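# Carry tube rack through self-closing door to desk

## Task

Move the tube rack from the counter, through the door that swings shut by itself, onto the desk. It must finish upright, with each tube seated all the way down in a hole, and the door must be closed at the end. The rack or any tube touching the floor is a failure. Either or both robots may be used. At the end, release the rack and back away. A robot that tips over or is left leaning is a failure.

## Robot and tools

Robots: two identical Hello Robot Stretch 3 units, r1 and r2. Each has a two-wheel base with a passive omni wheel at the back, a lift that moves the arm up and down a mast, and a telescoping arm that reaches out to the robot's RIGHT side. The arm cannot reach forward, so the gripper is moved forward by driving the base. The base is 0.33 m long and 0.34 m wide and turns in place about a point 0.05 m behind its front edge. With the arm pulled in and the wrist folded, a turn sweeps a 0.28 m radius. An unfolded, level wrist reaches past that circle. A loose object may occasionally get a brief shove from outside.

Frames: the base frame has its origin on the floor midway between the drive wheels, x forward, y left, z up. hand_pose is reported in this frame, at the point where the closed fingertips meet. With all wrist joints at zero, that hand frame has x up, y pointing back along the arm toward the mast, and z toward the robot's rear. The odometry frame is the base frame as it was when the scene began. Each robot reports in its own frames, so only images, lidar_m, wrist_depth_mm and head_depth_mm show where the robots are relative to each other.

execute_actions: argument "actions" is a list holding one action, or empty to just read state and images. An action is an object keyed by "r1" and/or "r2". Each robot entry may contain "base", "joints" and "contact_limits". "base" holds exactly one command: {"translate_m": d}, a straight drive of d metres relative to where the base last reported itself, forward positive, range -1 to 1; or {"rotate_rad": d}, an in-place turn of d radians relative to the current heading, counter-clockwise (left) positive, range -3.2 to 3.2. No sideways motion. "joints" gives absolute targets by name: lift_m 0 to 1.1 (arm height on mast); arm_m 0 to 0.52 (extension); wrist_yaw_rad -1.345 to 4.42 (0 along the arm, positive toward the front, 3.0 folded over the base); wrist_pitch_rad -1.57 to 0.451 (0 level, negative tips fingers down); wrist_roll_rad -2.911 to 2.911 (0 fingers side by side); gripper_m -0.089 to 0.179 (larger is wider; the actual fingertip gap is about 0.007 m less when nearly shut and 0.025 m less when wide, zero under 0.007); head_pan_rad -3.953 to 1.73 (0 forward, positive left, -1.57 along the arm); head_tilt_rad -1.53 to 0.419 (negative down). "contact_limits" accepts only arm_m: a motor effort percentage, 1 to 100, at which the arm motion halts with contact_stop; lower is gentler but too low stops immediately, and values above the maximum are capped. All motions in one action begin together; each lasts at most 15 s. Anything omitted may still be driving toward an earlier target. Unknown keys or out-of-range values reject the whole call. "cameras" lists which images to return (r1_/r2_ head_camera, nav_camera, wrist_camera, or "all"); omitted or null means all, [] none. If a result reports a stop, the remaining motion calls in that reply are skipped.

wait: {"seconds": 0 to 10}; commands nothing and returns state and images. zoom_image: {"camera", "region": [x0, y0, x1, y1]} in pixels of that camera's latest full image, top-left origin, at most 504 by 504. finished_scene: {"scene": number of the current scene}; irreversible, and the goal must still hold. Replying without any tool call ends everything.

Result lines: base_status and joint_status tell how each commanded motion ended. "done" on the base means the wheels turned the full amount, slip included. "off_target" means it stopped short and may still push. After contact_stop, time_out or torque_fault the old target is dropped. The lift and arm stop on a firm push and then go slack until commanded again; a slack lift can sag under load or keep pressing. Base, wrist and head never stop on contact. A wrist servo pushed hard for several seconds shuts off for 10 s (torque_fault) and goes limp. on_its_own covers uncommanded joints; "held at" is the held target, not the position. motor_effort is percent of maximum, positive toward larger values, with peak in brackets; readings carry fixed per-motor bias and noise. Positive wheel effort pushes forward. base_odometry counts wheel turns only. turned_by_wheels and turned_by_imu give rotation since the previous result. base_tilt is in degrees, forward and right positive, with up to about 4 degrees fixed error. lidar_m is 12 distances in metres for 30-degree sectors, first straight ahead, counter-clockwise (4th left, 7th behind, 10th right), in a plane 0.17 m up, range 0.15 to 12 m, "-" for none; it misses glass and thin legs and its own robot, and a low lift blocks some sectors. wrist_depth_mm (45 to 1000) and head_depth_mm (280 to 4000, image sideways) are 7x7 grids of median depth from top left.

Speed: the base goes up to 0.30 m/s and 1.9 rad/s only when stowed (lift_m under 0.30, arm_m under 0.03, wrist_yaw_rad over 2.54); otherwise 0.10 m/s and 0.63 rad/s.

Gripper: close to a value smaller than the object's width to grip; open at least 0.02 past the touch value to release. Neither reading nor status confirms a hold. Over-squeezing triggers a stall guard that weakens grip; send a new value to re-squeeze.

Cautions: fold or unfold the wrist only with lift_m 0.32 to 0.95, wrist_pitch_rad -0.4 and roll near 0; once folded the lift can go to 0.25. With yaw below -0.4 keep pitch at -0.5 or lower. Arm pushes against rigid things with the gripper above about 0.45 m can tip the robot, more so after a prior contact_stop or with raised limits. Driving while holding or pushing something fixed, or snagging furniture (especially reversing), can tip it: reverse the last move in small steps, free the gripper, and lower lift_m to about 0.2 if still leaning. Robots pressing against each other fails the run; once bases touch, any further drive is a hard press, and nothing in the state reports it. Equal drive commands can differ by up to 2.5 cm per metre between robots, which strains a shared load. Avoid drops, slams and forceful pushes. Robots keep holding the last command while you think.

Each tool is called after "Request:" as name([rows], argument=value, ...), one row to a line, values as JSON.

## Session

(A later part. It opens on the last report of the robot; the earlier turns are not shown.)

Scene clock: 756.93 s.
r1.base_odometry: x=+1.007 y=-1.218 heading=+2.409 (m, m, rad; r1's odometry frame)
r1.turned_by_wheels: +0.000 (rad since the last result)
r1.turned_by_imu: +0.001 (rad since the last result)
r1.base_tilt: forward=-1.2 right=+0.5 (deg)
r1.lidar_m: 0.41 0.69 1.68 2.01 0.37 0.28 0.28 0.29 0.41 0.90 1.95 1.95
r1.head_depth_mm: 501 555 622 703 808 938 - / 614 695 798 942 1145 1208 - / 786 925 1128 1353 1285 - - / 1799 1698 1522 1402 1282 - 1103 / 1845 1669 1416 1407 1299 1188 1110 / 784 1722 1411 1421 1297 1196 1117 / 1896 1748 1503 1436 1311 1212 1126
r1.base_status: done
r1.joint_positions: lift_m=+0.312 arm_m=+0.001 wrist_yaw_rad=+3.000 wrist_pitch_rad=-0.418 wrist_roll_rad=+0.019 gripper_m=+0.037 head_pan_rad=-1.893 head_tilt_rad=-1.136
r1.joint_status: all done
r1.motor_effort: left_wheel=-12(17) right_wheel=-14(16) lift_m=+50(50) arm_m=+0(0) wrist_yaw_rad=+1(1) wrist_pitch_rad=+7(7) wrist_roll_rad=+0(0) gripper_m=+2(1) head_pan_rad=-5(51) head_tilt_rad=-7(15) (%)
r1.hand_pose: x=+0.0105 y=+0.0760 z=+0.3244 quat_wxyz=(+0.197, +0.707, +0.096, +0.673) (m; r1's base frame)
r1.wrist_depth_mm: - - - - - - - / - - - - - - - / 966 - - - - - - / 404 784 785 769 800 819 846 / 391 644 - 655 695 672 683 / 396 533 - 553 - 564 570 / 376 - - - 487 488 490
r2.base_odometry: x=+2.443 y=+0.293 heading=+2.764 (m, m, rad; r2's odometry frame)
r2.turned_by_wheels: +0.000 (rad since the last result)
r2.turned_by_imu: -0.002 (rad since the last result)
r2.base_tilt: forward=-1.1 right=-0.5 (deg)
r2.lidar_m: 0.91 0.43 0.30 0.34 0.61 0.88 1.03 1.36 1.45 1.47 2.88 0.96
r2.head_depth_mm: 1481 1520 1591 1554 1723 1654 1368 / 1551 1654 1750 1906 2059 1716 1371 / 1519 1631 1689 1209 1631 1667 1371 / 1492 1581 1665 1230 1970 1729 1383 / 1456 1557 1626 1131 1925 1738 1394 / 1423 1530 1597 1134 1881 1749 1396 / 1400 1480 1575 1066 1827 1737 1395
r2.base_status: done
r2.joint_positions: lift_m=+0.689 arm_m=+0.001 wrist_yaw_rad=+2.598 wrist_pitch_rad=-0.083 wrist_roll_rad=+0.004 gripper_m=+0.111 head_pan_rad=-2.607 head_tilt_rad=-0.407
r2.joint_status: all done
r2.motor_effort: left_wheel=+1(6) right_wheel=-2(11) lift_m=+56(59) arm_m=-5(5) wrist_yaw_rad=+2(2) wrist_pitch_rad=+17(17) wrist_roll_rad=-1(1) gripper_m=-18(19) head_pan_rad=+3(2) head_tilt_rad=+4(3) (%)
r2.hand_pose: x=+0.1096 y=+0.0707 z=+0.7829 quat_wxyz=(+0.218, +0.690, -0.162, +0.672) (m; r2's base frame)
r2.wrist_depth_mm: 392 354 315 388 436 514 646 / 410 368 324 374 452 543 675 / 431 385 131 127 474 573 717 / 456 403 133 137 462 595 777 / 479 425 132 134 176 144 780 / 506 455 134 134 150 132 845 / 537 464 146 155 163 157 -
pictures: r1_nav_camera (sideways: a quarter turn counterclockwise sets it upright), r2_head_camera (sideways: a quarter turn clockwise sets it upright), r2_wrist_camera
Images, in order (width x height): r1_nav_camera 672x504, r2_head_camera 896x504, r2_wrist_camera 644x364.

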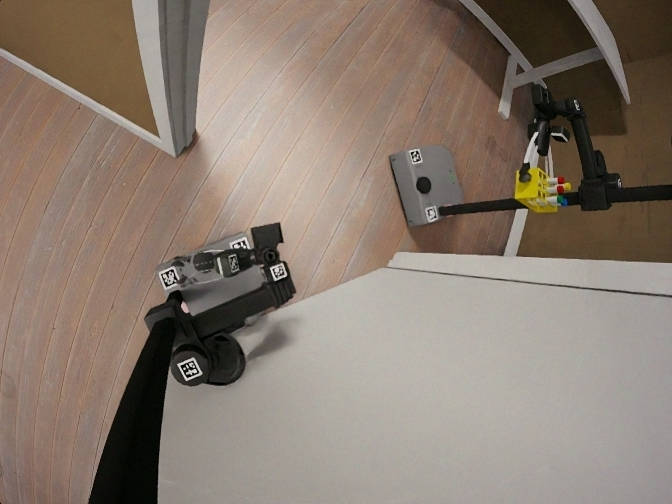

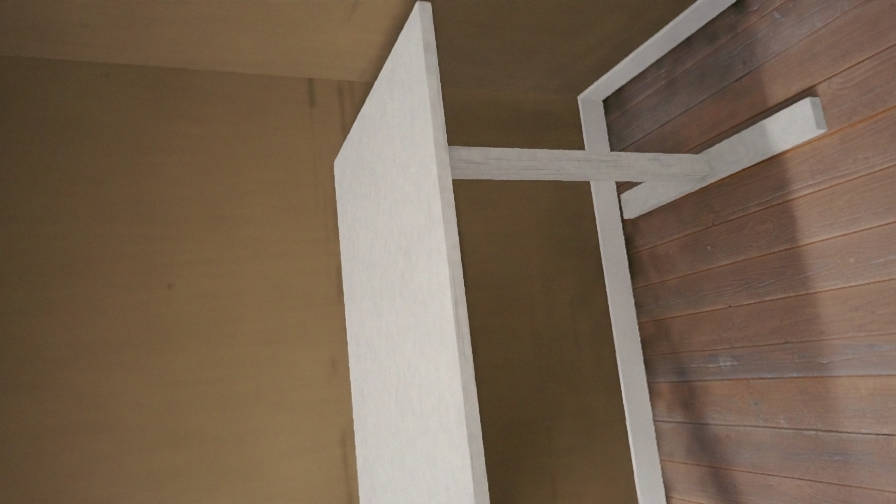

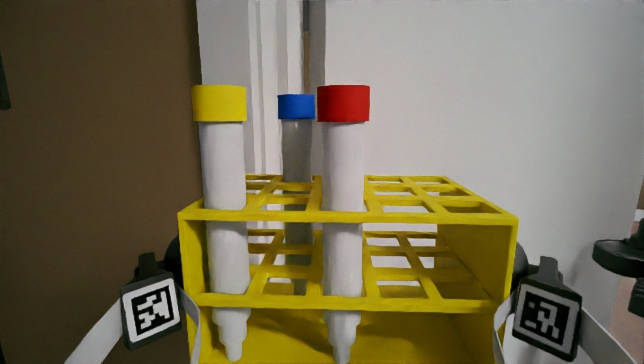

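Request:
execute_actions([
  {"r1": {"base": {"rotate_rad": -0.74}, "joints": {"head_pan_rad": -3.14, "head_tilt_rad": -1.25}}, "r2": {"base": {"translate_m": -0.22}, "joints": {"lift_m": 0.965, "wrist_yaw_rad": 0.0, "head_pan_rad": -1.75, "head_tilt_rad": -0.55}}},
], cameras=["r1_nav_camera", "r2_wrist_camera", "r2_nav_camera"])

Scene clock: 806.17 s.
r1.base_odometry: x=+1.007 y=-1.218 heading=+1.670 (m, m, rad; r1's odometry frame)
r1.turned_by_wheels: -0.740 (rad since the last result)
r1.turned_by_imu: -0.741 (rad since the last result)
r1.base_tilt: forward=-1.1 right=+0.5 (deg)
r1.lidar_m: 1.95 0.41 0.49 1.68 1.79 2.34 0.28 0.26 0.26 0.33 0.68 2.25
r1.head_depth_mm: 1668 1511 1426 1321 1245 1153 1096 / 1634 1514 1423 1336 - - 1101 / 376 476 657 1070 - - 1108 / 342 423 553 790 1091 - 1120 / 314 381 480 650 919 - 1117 / 296 346 426 556 783 1177 1115 / - 316 383 484 660 1036 1128
r1.base_status: done
r1.joint_positions: lift_m=+0.312 arm_m=+0.001 wrist_yaw_rad=+3.000 wrist_pitch_rad=-0.418 wrist_roll_rad=+0.019 gripper_m=+0.037 head_pan_rad=-3.133 head_tilt_rad=-1.235
r1.joint_status: all done
r1.motor_effort: left_wheel=-13(15) right_wheel=-11(19) lift_m=+50(50) arm_m=+0(1) wrist_yaw_rad=+1(0) wrist_pitch_rad=+7(7) wrist_roll_rad=+0(0) gripper_m=+1(0) head_pan_rad=-4(59) head_tilt_rad=-7(16) (%)
r1.hand_pose: x=+0.0105 y=+0.0760 z=+0.3244 quat_wxyz=(+0.197, +0.707, +0.096, +0.673) (m; r1's base frame)
r1.wrist_depth_mm: - - - - - 590 367 / - - - - - 579 366 / 995 - - - 968 576 385 / 773 756 797 802 795 564 409 / 636 647 - 649 685 530 456 / 541 556 - 554 - 536 521 / 486 - - - 480 494 493
r2.base_odometry: x=+2.648 y=+0.212 heading=+2.764 (m, m, rad; r2's odometry frame)
r2.turned_by_wheels: +0.000 (rad since the last result)
r2.turned_by_imu: -0.002 (rad since the last result)
r2.base_tilt: forward=-1.2 right=-0.5 (deg)
r2.lidar_m: 1.11 0.43 0.44 0.53 0.73 0.73 0.85 1.16 1.58 1.41 3.04 1.16
r2.head_depth_mm: 1333 1433 1059 1702 1822 - - / 1412 1541 1072 1844 1944 - - / 1513 1625 1086 1987 1821 - - / 1613 1749 1196 446 - - - / 1727 1908 1210 404 - - 1252 / 1871 2084 2277 455 1084 1506 1274 / 2043 2310 2626 2630 1915 1533 1275
r2.base_status: done
r2.joint_positions: lift_m=+0.964 arm_m=+0.001 wrist_yaw_rad=+0.002 wrist_pitch_rad=-0.083 wrist_roll_rad=+0.004 gripper_m=+0.111 head_pan_rad=-1.757 head_tilt_rad=-0.543
r2.joint_status: all done
r2.motor_effort: left_wheel=+2(3) right_wheel=-2(8) lift_m=+55(56) arm_m=-5(5) wrist_yaw_rad=-2(5) wrist_pitch_rad=+16(17) wrist_roll_rad=-1(1) gripper_m=-19(19) head_pan_rad=+2(33) head_tilt_rad=-3(16) (%)
r2.hand_pose: x=-0.0210 y=-0.3996 z=+1.0579 quat_wxyz=(+0.705, +0.030, -0.708, -0.029) (m; r2's base frame)
r2.wrist_depth_mm: - - - - - - - / - - - - - - - / - - 132 170 - - - / - - 133 145 805 797 801 / - - 133 133 177 144 493 / - - 134 134 149 132 - / - - 146 156 162 157 -
pictures: r1_nav_camera (sideways: a quarter turn counterclockwise sets it upright), r2_nav_camera (sideways: a quarter turn counterclockwise sets it upright), r2_wrist_camera
Images, in order (width x height): r1_nav_camera 672x504, r2_nav_camera 672x504, r2_wrist_camera 644x364.

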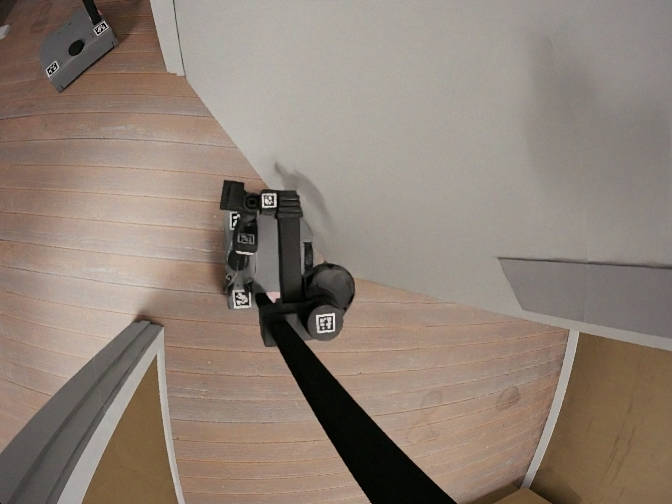

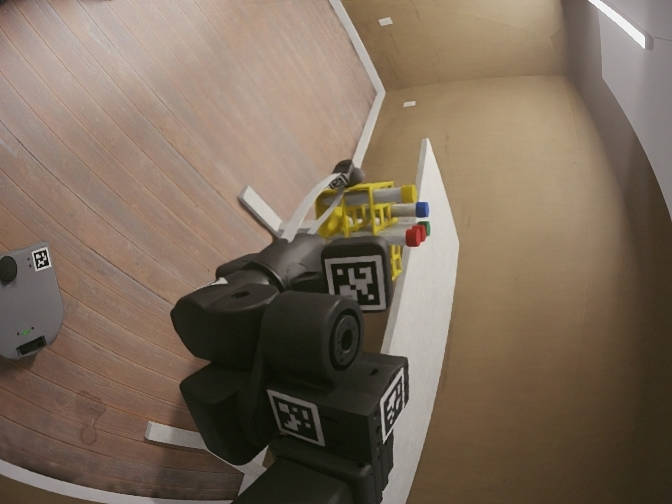

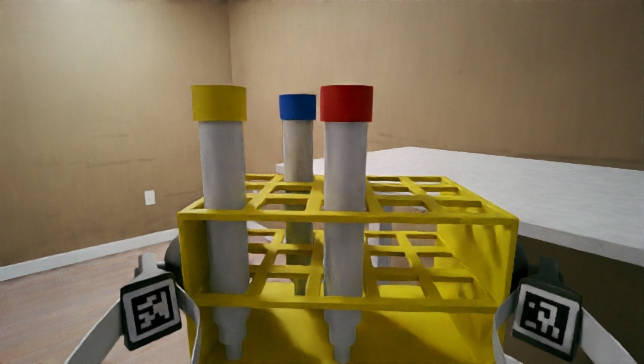

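Request:
execute_actions([
  {"r1": {"base": {"translate_m": 0.34}}, "r2": {"base": {"rotate_rad": -0.82}, "joints": {"lift_m": 0.935, "arm_m": 0.49, "head_pan_rad": -1.5, "head_tilt_rad": -0.5}}},
], cameras=["r1_nav_camera", "r2_wrist_camera", "r2_head_camera"])

Scene clock: 881.10 s.
r1.base_odometry: x=+0.974 y=-0.880 heading=+1.669 (m, m, rad; r1's odometry frame)
r1.turned_by_wheels: +0.000 (rad since the last result)
r1.turned_by_imu: +0.000 (rad since the last result)
r1.base_tilt: forward=-1.1 right=+0.5 (deg)
r1.lidar_m: 1.61 2.27 0.23 0.23 1.74 0.31 0.27 0.27 0.32 0.57 0.94 1.99
r1.head_depth_mm: 327 417 573 1288 1246 1018 1070 / 316 399 540 817 - - 1105 / 306 383 512 741 - - 1103 / 302 368 484 710 1010 - 1114 / 297 354 461 659 1008 - 1122 / 292 342 440 616 1000 1188 1119 / 289 329 419 578 932 1195 1132
r1.base_status: translate_m off_target (by the wheels' count: +0.3401 of +0.3400)
r1.joint_positions: lift_m=+0.312 arm_m=+0.001 wrist_yaw_rad=+3.000 wrist_pitch_rad=-0.418 wrist_roll_rad=+0.019 gripper_m=+0.037 head_pan_rad=-3.133 head_tilt_rad=-1.235
r1.joint_status: not commanded
r1.on_its_own: left_wheel is at rest, and its effort (-29) is outside its rest range (-18 to +18)
r1.motor_effort: left_wheel=-29(33) right_wheel=-7(8) lift_m=+51(50) arm_m=-1(1) wrist_yaw_rad=+0(0) wrist_pitch_rad=+7(7) wrist_roll_rad=+0(0) gripper_m=+0(1) head_pan_rad=-3(3) head_tilt_rad=-7(7) (%)
r1.hand_pose: x=+0.0105 y=+0.0760 z=+0.3244 quat_wxyz=(+0.197, +0.707, +0.096, +0.673) (m; r1's base frame)
r1.wrist_depth_mm: - - - 264 268 - - / - - - 290 299 - - / 989 - 956 316 335 - - / 765 768 770 350 757 832 830 / 633 648 - 385 678 677 682 / 547 542 - 434 - 566 565 / 486 - - - 480 498 497
r2.base_odometry: x=+2.648 y=+0.212 heading=+1.944 (m, m, rad; r2's odometry frame)
r2.turned_by_wheels: -0.820 (rad since the last result)
r2.turned_by_imu: -0.833 (rad since the last result)
r2.base_tilt: forward=-1.2 right=-0.5 (deg)
r2.lidar_m: 1.77 0.94 0.58 0.43 0.46 0.63 0.72 0.75 1.03 1.16 1.41 2.23
r2.head_depth_mm: 1266 1376 1446 - 1359 1457 1250 / 1287 1386 1465 1680 1828 1519 1283 / 1287 1398 1456 1706 1835 1566 1288 / 1302 1410 1243 910 1834 1566 1286 / 1305 1419 1255 921 1876 1571 1291 / 1324 1436 1275 926 1892 1583 1304 / 1336 1434 1297 936 1900 1594 1300
r2.base_status: done
r2.joint_positions: lift_m=+0.936 arm_m=+0.490 wrist_yaw_rad=+0.000 wrist_pitch_rad=-0.083 wrist_roll_rad=+0.004 gripper_m=+0.111 head_pan_rad=-1.507 head_tilt_rad=-0.507
r2.joint_status: all done
r2.motor_effort: left_wheel=+1(5) right_wheel=-2(9) lift_m=+21(50) arm_m=+7(13) wrist_yaw_rad=+0(2) wrist_pitch_rad=+17(17) wrist_roll_rad=-1(1) gripper_m=-18(19) head_pan_rad=+2(18) head_tilt_rad=+3(8) (%)
r2.hand_pose: x=-0.0214 y=-0.8879 z=+1.0291 quat_wxyz=(+0.705, +0.029, -0.708, -0.029) (m; r2's base frame)
r2.wrist_depth_mm: 791 775 767 760 763 755 748 / 812 820 783 772 769 783 776 / 853 827 131 170 791 791 774 / 636 646 134 145 660 664 794 / 386 383 132 133 176 145 393 / 277 292 135 134 149 132 279 / 214 206 146 156 162 157 221
pictures: r1_nav_camera (sideways: a quarter turn counterclockwise sets it upright), r2_head_camera (sideways: a quarter turn clockwise sets it upright), r2_wrist_camera
Images, in order (width x height): r1_nav_camera 672x504, r2_head_camera 896x504, r2_wrist_camera 644x364.

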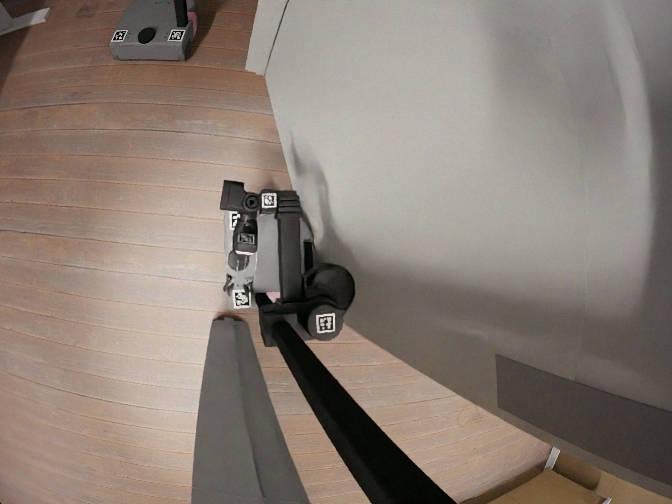

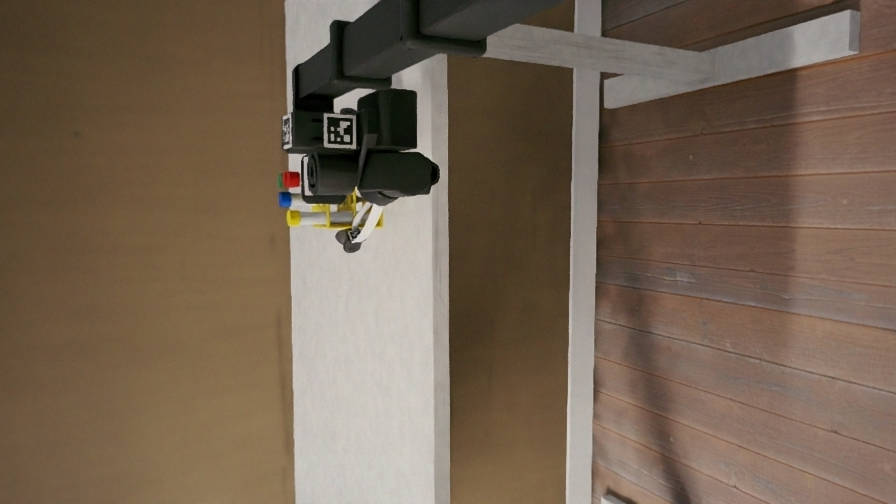

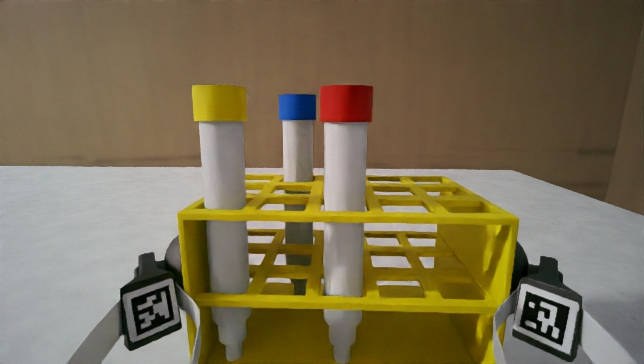

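Request:
execute_actions([
  {"r1": {"base": {"translate_m": 0.07}}, "r2": {"joints": {"lift_m": 0.901, "arm_m": 0.508}}},
], cameras=["r2_wrist_camera", "r2_head_camera"])

Scene clock: 900.27 s.
r1.base_odometry: x=+0.967 y=-0.810 heading=+1.669 (m, m, rad; r1's odometry frame)
r1.turned_by_wheels: +0.000 (rad since the last result)
r1.turned_by_imu: +0.000 (rad since the last result)
r1.base_tilt: forward=-1.2 right=+0.5 (deg)
r1.lidar_m: 1.54 2.19 2.23 0.23 0.25 0.30 0.28 0.28 0.34 0.69 0.91 1.93
r1.head_depth_mm: 311 393 533 835 1250 864 1104 / 306 383 514 775 - - 1103 / 303 374 497 718 - - 1106 / 301 364 480 707 1011 - 1115 / 296 354 465 670 1066 - 1113 / 294 346 451 641 1101 1196 1121 / 291 338 437 615 1043 1196 1128
r1.base_status: translate_m off_target (by the wheels' count: +0.0701 of +0.0700)
r1.joint_positions: lift_m=+0.312 arm_m=+0.001 wrist_yaw_rad=+3.000 wrist_pitch_rad=-0.418 wrist_roll_rad=+0.019 gripper_m=+0.037 head_pan_rad=-3.133 head_tilt_rad=-1.235
r1.joint_status: not commanded
r1.on_its_own: left_wheel is at rest, and its effort (-30) is outside its rest range (-18 to +18)
r1.motor_effort: left_wheel=-30(33) right_wheel=-8(9) lift_m=+50(51) arm_m=-1(0) wrist_yaw_rad=+0(1) wrist_pitch_rad=+7(7) wrist_roll_rad=+0(0) gripper_m=-1(0) head_pan_rad=-4(4) head_tilt_rad=-7(7) (%)
r1.hand_pose: x=+0.0105 y=+0.0760 z=+0.3244 quat_wxyz=(+0.197, +0.707, +0.096, +0.673) (m; r1's base frame)
r1.wrist_depth_mm: - - 256 260 - - - / - - 278 289 - - - / 945 - 307 320 - - - / 776 788 335 356 800 834 829 / 637 646 - 394 687 674 679 / 548 548 - 484 - 578 571 / 465 - - - 490 493 494
r2.base_odometry: x=+2.648 y=+0.212 heading=+1.944 (m, m, rad; r2's odometry frame)
r2.turned_by_wheels: +0.000 (rad since the last result)
r2.turned_by_imu: -0.001 (rad since the last result)
r2.base_tilt: forward=-1.1 right=-0.5 (deg)
r2.lidar_m: 1.77 0.91 0.57 0.43 0.46 0.63 0.73 0.75 1.03 1.16 1.41 2.22
r2.head_depth_mm: 1270 1387 1198 - 1354 1456 1244 / 1284 1387 1453 1693 1822 1521 1279 / 1285 1395 1353 1726 1847 1560 1284 / 1297 1419 1248 907 1848 1552 1287 / 1316 1421 1259 917 1867 1576 1292 / 1320 1427 1277 927 1880 1572 1293 / 1320 1433 1296 935 1903 1591 1306
r2.base_status: not commanded
r2.joint_positions: lift_m=+0.902 arm_m=+0.508 wrist_yaw_rad=+0.000 wrist_pitch_rad=-0.081 wrist_roll_rad=+0.004 gripper_m=+0.111 head_pan_rad=-1.507 head_tilt_rad=-0.507
r2.joint_status: all done
r2.motor_effort: left_wheel=+1(1) right_wheel=-2(2) lift_m=+21(19) arm_m=+8(8) wrist_yaw_rad=+0(1) wrist_pitch_rad=+16(17) wrist_roll_rad=-1(1) gripper_m=-19(19) head_pan_rad=+3(3) head_tilt_rad=+3(3) (%)
r2.hand_pose: x=-0.0214 y=-0.9060 z=+0.9956 quat_wxyz=(+0.705, +0.029, -0.708, -0.029) (m; r2's base frame)
r2.wrist_depth_mm: 773 771 757 746 743 736 724 / 799 793 778 767 757 757 734 / 815 817 130 170 778 774 764 / 499 502 132 144 514 515 510 / 299 302 132 133 175 144 306 / 215 227 135 134 150 132 216 / 174 160 147 155 162 154 171
pictures: r2_head_camera (sideways: a quarter turn clockwise sets it upright), r2_wrist_camera
Images, in order (width x height): r2_head_camera 896x504, r2_wrist_camera 644x364.

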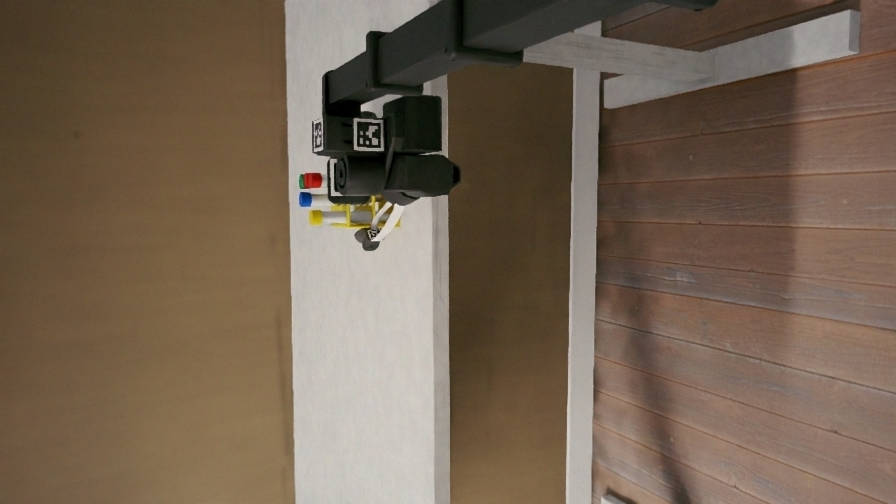

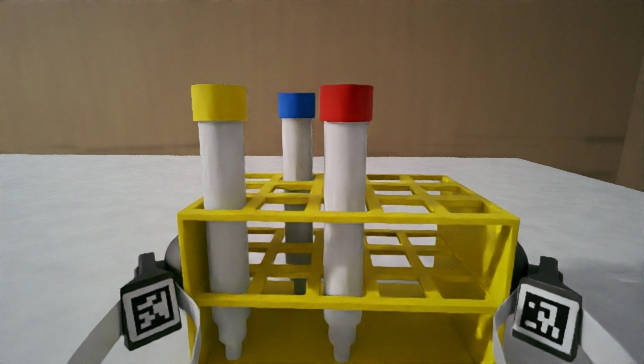

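Request:
execute_actions([
  {"r1": {"base": {"translate_m": 0.05}}, "r2": {"joints": {"lift_m": 0.899, "gripper_m": 0.179}}},
], cameras=["r2_wrist_camera"])

Scene clock: 912.23 s.
r1.base_odometry: x=+0.962 y=-0.760 heading=+1.668 (m, m, rad; r1's odometry frame)
r1.turned_by_wheels: +0.000 (rad since the last result)
r1.turned_by_imu: +0.000 (rad since the last result)
r1.base_tilt: forward=-1.1 right=+0.5 (deg)
r1.lidar_m: 1.49 2.15 2.22 0.23 0.23 0.29 0.28 0.28 0.36 0.78 0.89 1.90
r1.head_depth_mm: 307 380 510 777 1242 1049 1098 / 303 374 501 745 - - 1106 / 302 368 490 705 - - 1109 / 300 362 480 707 1016 - 1108 / 297 357 469 687 1116 - 1118 / 296 351 459 666 1186 1194 1113 / 295 346 451 650 1149 1193 1132
r1.base_status: translate_m off_target (by the wheels' count: +0.0501 of +0.0500)
r1.joint_positions: lift_m=+0.312 arm_m=+0.001 wrist_yaw_rad=+3.000 wrist_pitch_rad=-0.418 wrist_roll_rad=+0.019 gripper_m=+0.037 head_pan_rad=-3.133 head_tilt_rad=-1.235
r1.joint_status: not commanded
r1.on_its_own: left_wheel is at rest, and its effort (-32) is outside its rest range (-18 to +18)
r1.motor_effort: left_wheel=-32(33) right_wheel=-8(9) lift_m=+50(50) arm_m=-1(0) wrist_yaw_rad=+1(1) wrist_pitch_rad=+7(7) wrist_roll_rad=+0(0) gripper_m=+0(1) head_pan_rad=-4(4) head_tilt_rad=-7(7) (%)
r1.hand_pose: x=+0.0105 y=+0.0760 z=+0.3244 quat_wxyz=(+0.197, +0.707, +0.096, +0.673) (m; r1's base frame)
r1.wrist_depth_mm: - - 251 - - - - / - - 275 - - - - / 971 - 303 955 - - - / 779 782 328 787 794 829 829 / 627 639 - 654 680 667 677 / 550 550 - 563 - 569 582 / 422 - - - 485 490 493
r2.base_odometry: x=+2.648 y=+0.212 heading=+1.944 (m, m, rad; r2's odometry frame)
r2.turned_by_wheels: +0.000 (rad since the last result)
r2.turned_by_imu: -0.001 (rad since the last result)
r2.base_tilt: forward=-1.1 right=-0.6 (deg)
r2.lidar_m: 1.77 0.90 0.56 0.43 0.46 0.63 0.72 0.75 1.03 1.16 1.42 2.23
r2.head_depth_mm: 1276 1384 1205 - 1362 1461 1247 / 1282 1385 1457 1708 1821 1510 1286 / 1294 1402 1341 1714 1849 1555 1277 / 1294 1406 1243 907 1866 1573 1288 / 1309 1428 1257 915 1848 1574 1292 / 1317 1429 1280 927 1875 1579 1293 / 1328 1448 1289 935 1890 1596 1310
r2.base_status: not commanded
r2.joint_positions: lift_m=+0.900 arm_m=+0.508 wrist_yaw_rad=+0.000 wrist_pitch_rad=-0.073 wrist_roll_rad=+0.004 gripper_m=+0.179 head_pan_rad=-1.507 head_tilt_rad=-0.507
r2.joint_status: all done
r2.motor_effort: left_wheel=+1(1) right_wheel=-2(2) lift_m=+21(20) arm_m=+7(7) wrist_yaw_rad=+0(1) wrist_pitch_rad=+12(16) wrist_roll_rad=-1(1) gripper_m=+1(95) head_pan_rad=+2(2) head_tilt_rad=+2(3) (%)
r2.hand_pose: x=-0.0214 y=-0.9063 z=+0.9955 quat_wxyz=(+0.705, +0.026, -0.708, -0.026) (m; r2's base frame)
r2.wrist_depth_mm: 780 776 759 755 743 731 722 / 798 798 769 779 770 755 746 / 825 813 126 168 786 777 776 / 516 519 133 144 528 529 537 / 307 305 131 131 176 144 309 / 215 216 133 136 151 144 232 / - 160 146 156 164 156 -
pictures: r2_wrist_camera
Images, in order (width x height): r2_wrist_camera 644x364.

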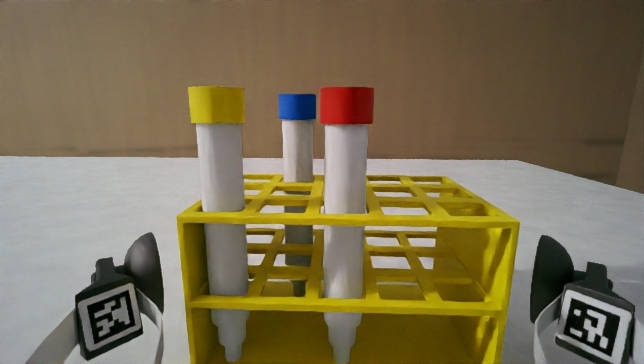

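Request:
execute_actions([
  {"r1": {"base": {"translate_m": 0.36}, "joints": {"head_tilt_rad": -0.9}}, "r2": {"joints": {"arm_m": 0.1}}},
])

Scene clock: 922.90 s.
r1.base_odometry: x=+0.927 y=-0.402 heading=+1.669 (m, m, rad; r1's odometry frame)
r1.turned_by_wheels: +0.000 (rad since the last result)
r1.turned_by_imu: +0.001 (rad since the last result)
r1.base_tilt: forward=-1.1 right=+0.6 (deg)
r1.lidar_m: 1.13 1.76 2.17 1.06 0.51 0.43 0.47 0.51 0.78 0.85 1.66 1.64
r1.head_depth_mm: 400 460 540 653 786 954 1130 / 406 467 549 663 845 1116 - / 411 473 558 676 864 1175 - / 416 478 566 691 888 1210 1164 / 420 486 575 705 917 1209 1156 / 425 493 586 716 932 1235 1144 / 431 498 594 732 959 1229 1154
r1.base_status: done
r1.joint_positions: lift_m=+0.312 arm_m=+0.001 wrist_yaw_rad=+3.000 wrist_pitch_rad=-0.418 wrist_roll_rad=+0.019 gripper_m=+0.037 head_pan_rad=-3.133 head_tilt_rad=-0.902
r1.joint_status: all done
r1.motor_effort: left_wheel=+2(21) right_wheel=-2(6) lift_m=+51(50) arm_m=-1(1) wrist_yaw_rad=+1(0) wrist_pitch_rad=+7(7) wrist_roll_rad=+0(0) gripper_m=+1(0) head_pan_rad=-3(4) head_tilt_rad=+1(20) (%)
r1.hand_pose: x=+0.0105 y=+0.0760 z=+0.3244 quat_wxyz=(+0.197, +0.707, +0.096, +0.673) (m; r1's base frame)
r1.wrist_depth_mm: 507 - - - - - - / 530 - - - - - - / 542 - - - - - - / 538 658 799 801 800 814 826 / 535 634 - 650 684 677 667 / 513 540 - 569 - 563 573 / 475 - - - 482 496 493
r2.base_odometry: x=+2.648 y=+0.212 heading=+1.944 (m, m, rad; r2's odometry frame)
r2.turned_by_wheels: +0.000 (rad since the last result)
r2.turned_by_imu: -0.001 (rad since the last result)
r2.base_tilt: forward=-1.2 right=-0.6 (deg)
r2.lidar_m: 0.86 0.74 0.54 0.43 0.46 0.63 0.73 0.75 1.02 1.16 1.41 2.22
r2.head_depth_mm: 1275 1377 1196 1180 1781 - - / 1288 1392 1214 1676 1790 - 1219 / 1297 1408 929 893 - - 1227 / 1300 1417 1241 907 1848 1565 1286 / 1315 1421 1266 917 1871 1561 1293 / 1314 1426 1277 927 1870 1576 1302 / 1331 1452 1298 937 1884 1595 1305
r2.base_status: not commanded
r2.joint_positions: lift_m=+0.900 arm_m=+0.100 wrist_yaw_rad=+0.000 wrist_pitch_rad=-0.072 wrist_roll_rad=+0.004 gripper_m=+0.179 head_pan_rad=-1.507 head_tilt_rad=-0.507
r2.joint_status: all done
r2.motor_effort: left_wheel=+1(1) right_wheel=-1(2) lift_m=+20(21) arm_m=-6(7) wrist_yaw_rad=-1(1) wrist_pitch_rad=+11(12) wrist_roll_rad=-1(1) gripper_m=+1(0) head_pan_rad=+2(2) head_tilt_rad=+3(3) (%)
r2.hand_pose: x=-0.0214 y=-0.4992 z=+0.9958 quat_wxyz=(+0.706, +0.026, -0.708, -0.026) (m; r2's base frame)
r2.wrist_depth_mm: - - - - - - 874 / - - - - - - 852 / - - - 935 - - 855 / 523 528 534 526 536 543 538 / - - - - - - 810 / - - - - - - 780 / 926 - - - - - -
pictures: r1_head_camera (sideways: a quarter turn clockwise sets it upright), r1_nav_camera (sideways: a quarter turn counterclockwise sets it upright), r1_wrist_camera, r2_head_camera (sideways: a quarter turn clockwise sets it upright), r2_nav_camera (sideways: a quarter turn counterclockwise sets it upright), r2_wrist_camera
Images, in order (width x height): r1_head_camera 896x504, r1_nav_camera 672x504, r1_wrist_camera 644x364, r2_head_camera 896x504, r2_nav_camera 672x504, r2_wrist_camera 644x364.

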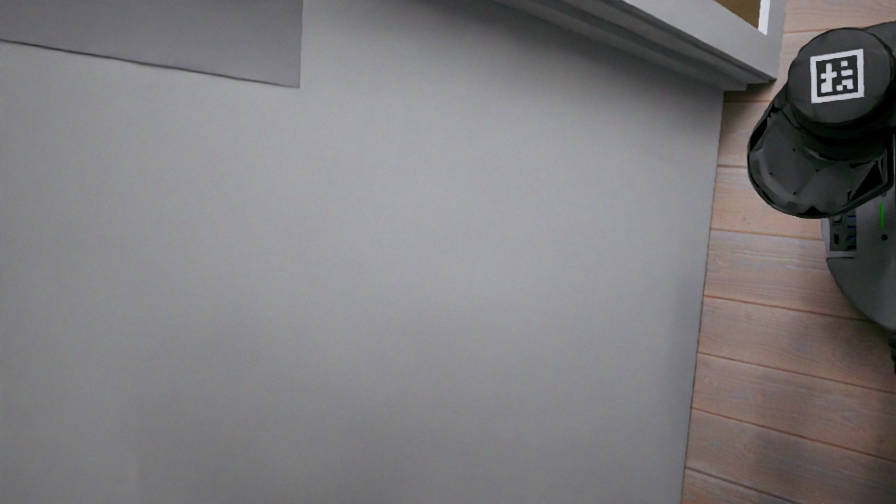

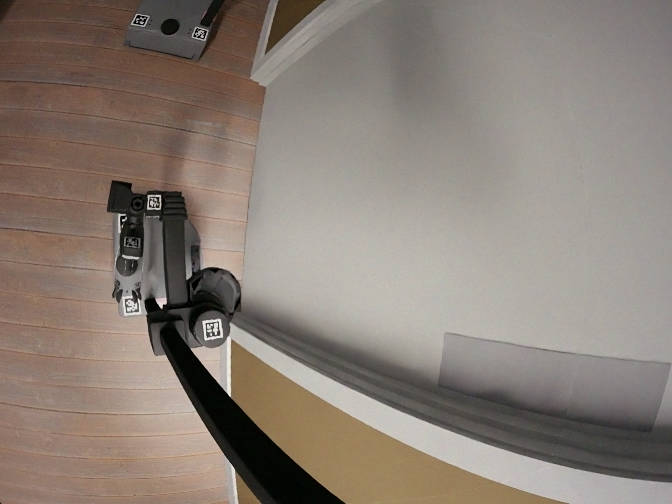

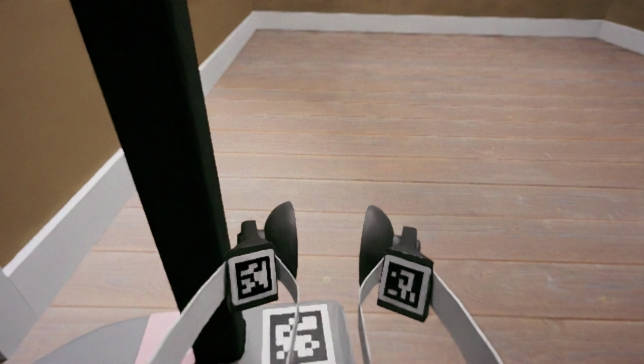

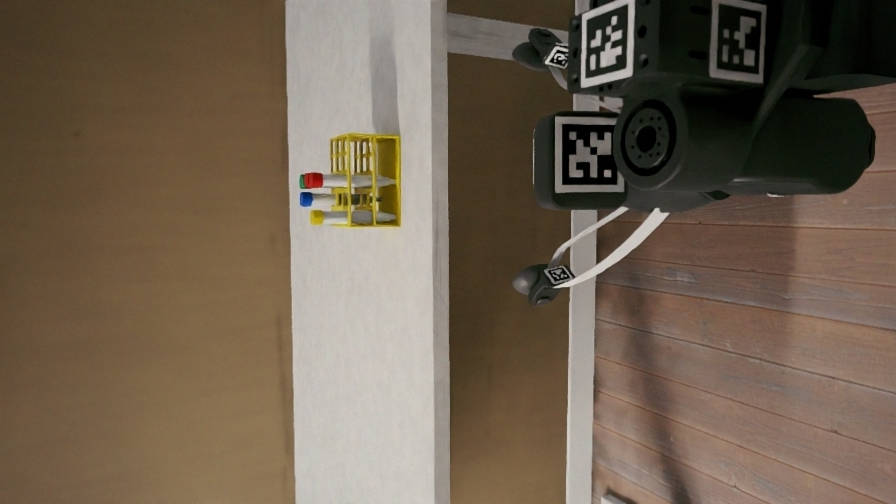

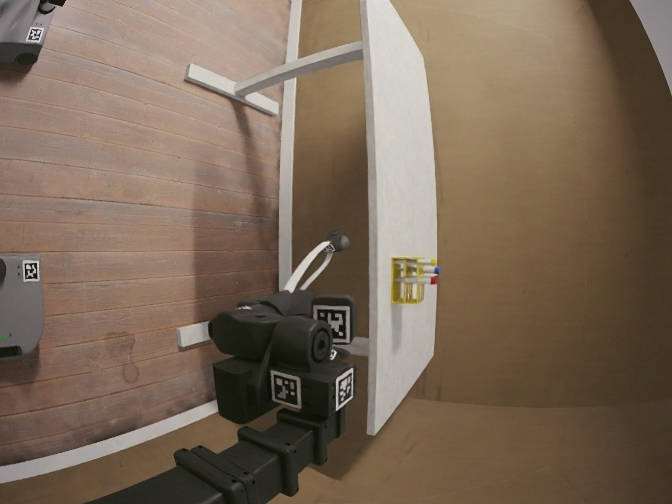

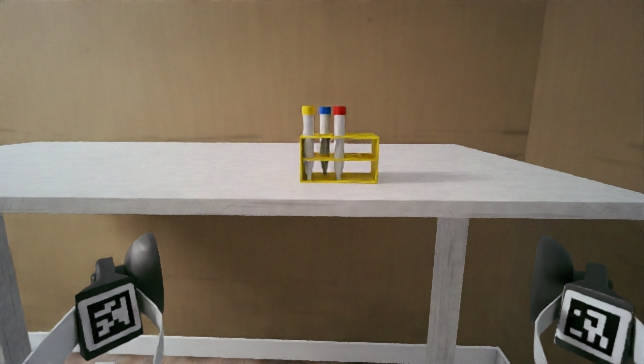

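Request:
execute_actions(actions=[], cameras=["r1_head_camera", "r2_wrist_camera", "r2_head_camera"])

Request:
zoom_image(camera="r2_wrist_camera", region=[280, 90, 400, 200])

Request:
zoom_image(camera="r2_head_camera", region=[280, 120, 450, 240])

Scene clock: 928.13 s.
r1.base_odometry: x=+0.927 y=-0.402 heading=+1.669 (m, m, rad; r1's odometry frame)
r1.turned_by_wheels: +0.000 (rad since the last result)
r1.turned_by_imu: +0.000 (rad since the last result)
r1.base_tilt: forward=-1.2 right=+0.5 (deg)
r1.lidar_m: 1.13 1.76 2.17 1.06 0.51 0.43 0.47 0.51 0.78 0.85 1.66 1.64
r1.head_depth_mm: 399 459 541 654 788 952 1134 / 407 467 548 665 848 1114 - / 411 472 559 680 867 1178 - / 416 479 566 689 884 1206 1164 / 420 488 575 706 908 1219 1152 / 426 493 584 719 937 1235 1140 / 431 502 595 734 960 1244 1144
r1.base_status: done
r1.joint_positions: lift_m=+0.312 arm_m=+0.001 wrist_yaw_rad=+3.000 wrist_pitch_rad=-0.418 wrist_roll_rad=+0.019 gripper_m=+0.037 head_pan_rad=-3.133 head_tilt_rad=-0.902
r1.joint_status: all done
r1.motor_effort: left_wheel=+2(21) right_wheel=-2(6) lift_m=+51(50) arm_m=-1(1) wrist_yaw_rad=+1(0) wrist_pitch_rad=+7(7) wrist_roll_rad=+0(0) gripper_m=+0(0) head_pan_rad=-4(4) head_tilt_rad=+1(20) (%)
r1.hand_pose: x=+0.0105 y=+0.0760 z=+0.3244 quat_wxyz=(+0.197, +0.707, +0.096, +0.673) (m; r1's base frame)
r1.wrist_depth_mm: 505 - - - - - - / 528 - - - - - - / 536 - - - - - - / 537 664 782 802 837 826 826 / 530 623 - 663 687 674 680 / 509 553 - 549 - 564 562 / 464 - - - 490 485 492
r2.base_odometry: x=+2.648 y=+0.212 heading=+1.944 (m, m, rad; r2's odometry frame)
r2.turned_by_wheels: +0.000 (rad since the last result)
r2.turned_by_imu: -0.001 (rad since the last result)
r2.base_tilt: forward=-1.2 right=-0.6 (deg)
r2.lidar_m: 0.85 0.74 0.54 0.43 0.46 0.63 0.73 0.75 1.02 1.16 1.41 2.23
r2.head_depth_mm: 1267 1381 1196 1177 1786 - - / 1288 1389 1212 1675 1789 - 1219 / 1301 1399 926 892 - - 1225 / 1302 1407 1243 910 1844 1564 1288 / 1314 1424 1259 917 1871 1573 1290 / 1315 1432 1281 929 1863 1584 1295 / 1326 1436 1292 936 1891 1585 1310
r2.base_status: not commanded
r2.joint_positions: lift_m=+0.900 arm_m=+0.100 wrist_yaw_rad=+0.000 wrist_pitch_rad=-0.072 wrist_roll_rad=+0.004 gripper_m=+0.179 head_pan_rad=-1.507 head_tilt_rad=-0.507
r2.joint_status: all done
r2.motor_effort: left_wheel=+1(1) right_wheel=-2(2) lift_m=+21(21) arm_m=-6(7) wrist_yaw_rad=+0(1) wrist_pitch_rad=+11(12) wrist_roll_rad=-1(1) gripper_m=+0(0) head_pan_rad=+2(2) head_tilt_rad=+2(3) (%)
r2.hand_pose: x=-0.0214 y=-0.4992 z=+0.9958 quat_wxyz=(+0.706, +0.026, -0.708, -0.026) (m; r2's base frame)
r2.wrist_depth_mm: - - - - - - 856 / - - - - - - 857 / - - - 911 - - 851 / 528 523 528 525 539 544 553 / - - - - - - 812 / - - - - - - 778 / 951 - - - - - -
pictures: r1_head_camera (sideways: a quarter turn clockwise sets it upright), r2_head_camera (sideways: a quarter turn clockwise sets it upright), r2_wrist_camera
Images, in order (width x height): r1_head_camera 896x504, r2_head_camera 896x504, r2_wrist_camera 644x364.

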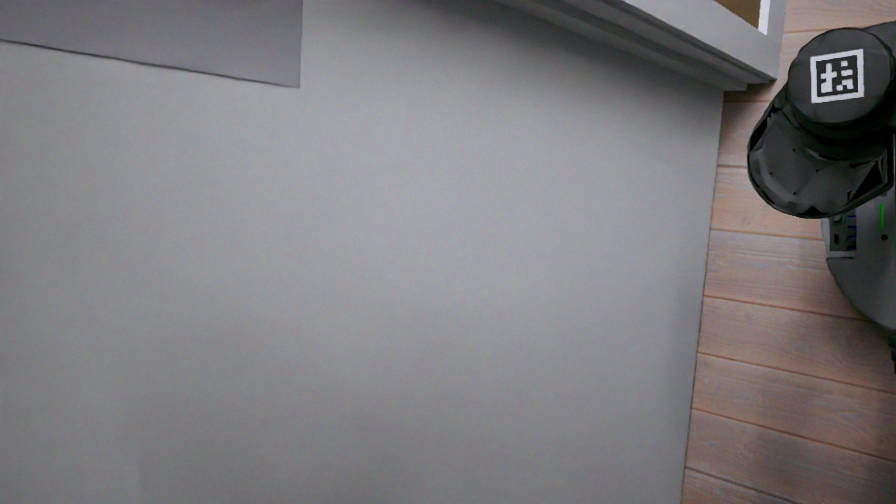

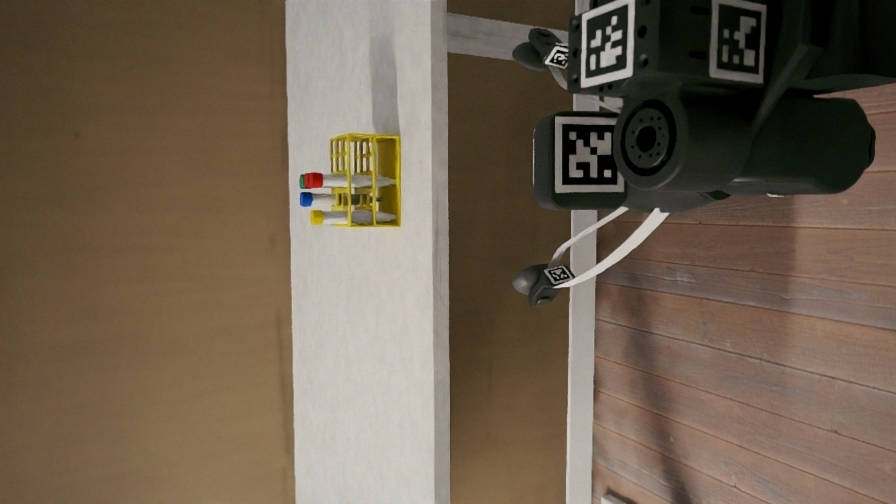

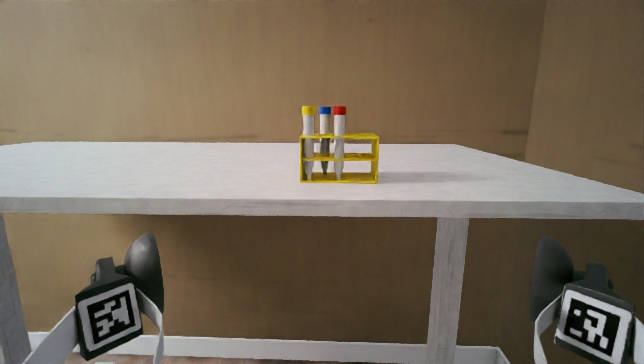

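Region (280, 90, 400, 200) of r2_wrist_camera's 644x364 image, scaled by 4.200; it fills the top 462 rows of this view, and the rest is white.

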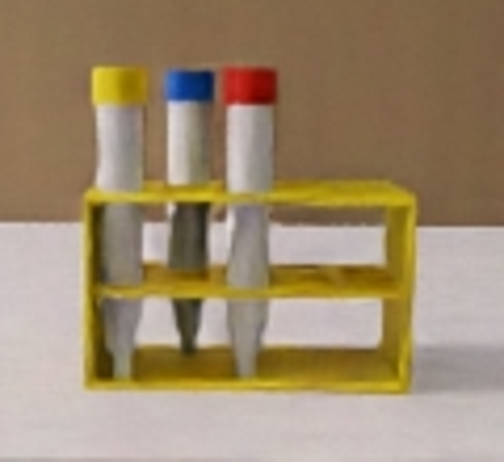

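Region (280, 120, 450, 240) of r2_head_camera's 896x504 image, scaled by 2.965, with more detail than that image has; it fills the top 356 rows of this view, and the rest is white.

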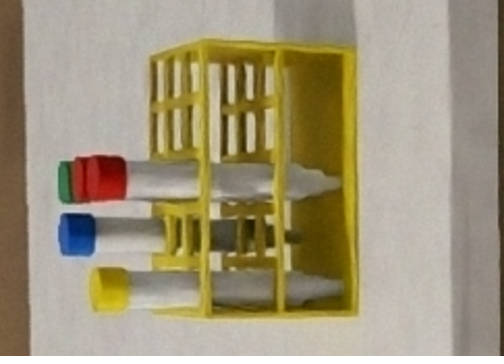

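The rack is upright on the desk with all five tubes seated. The door is shut and both robots are clear.

Request:
finished_scene(scene=2)

The scene is finished: the task was done.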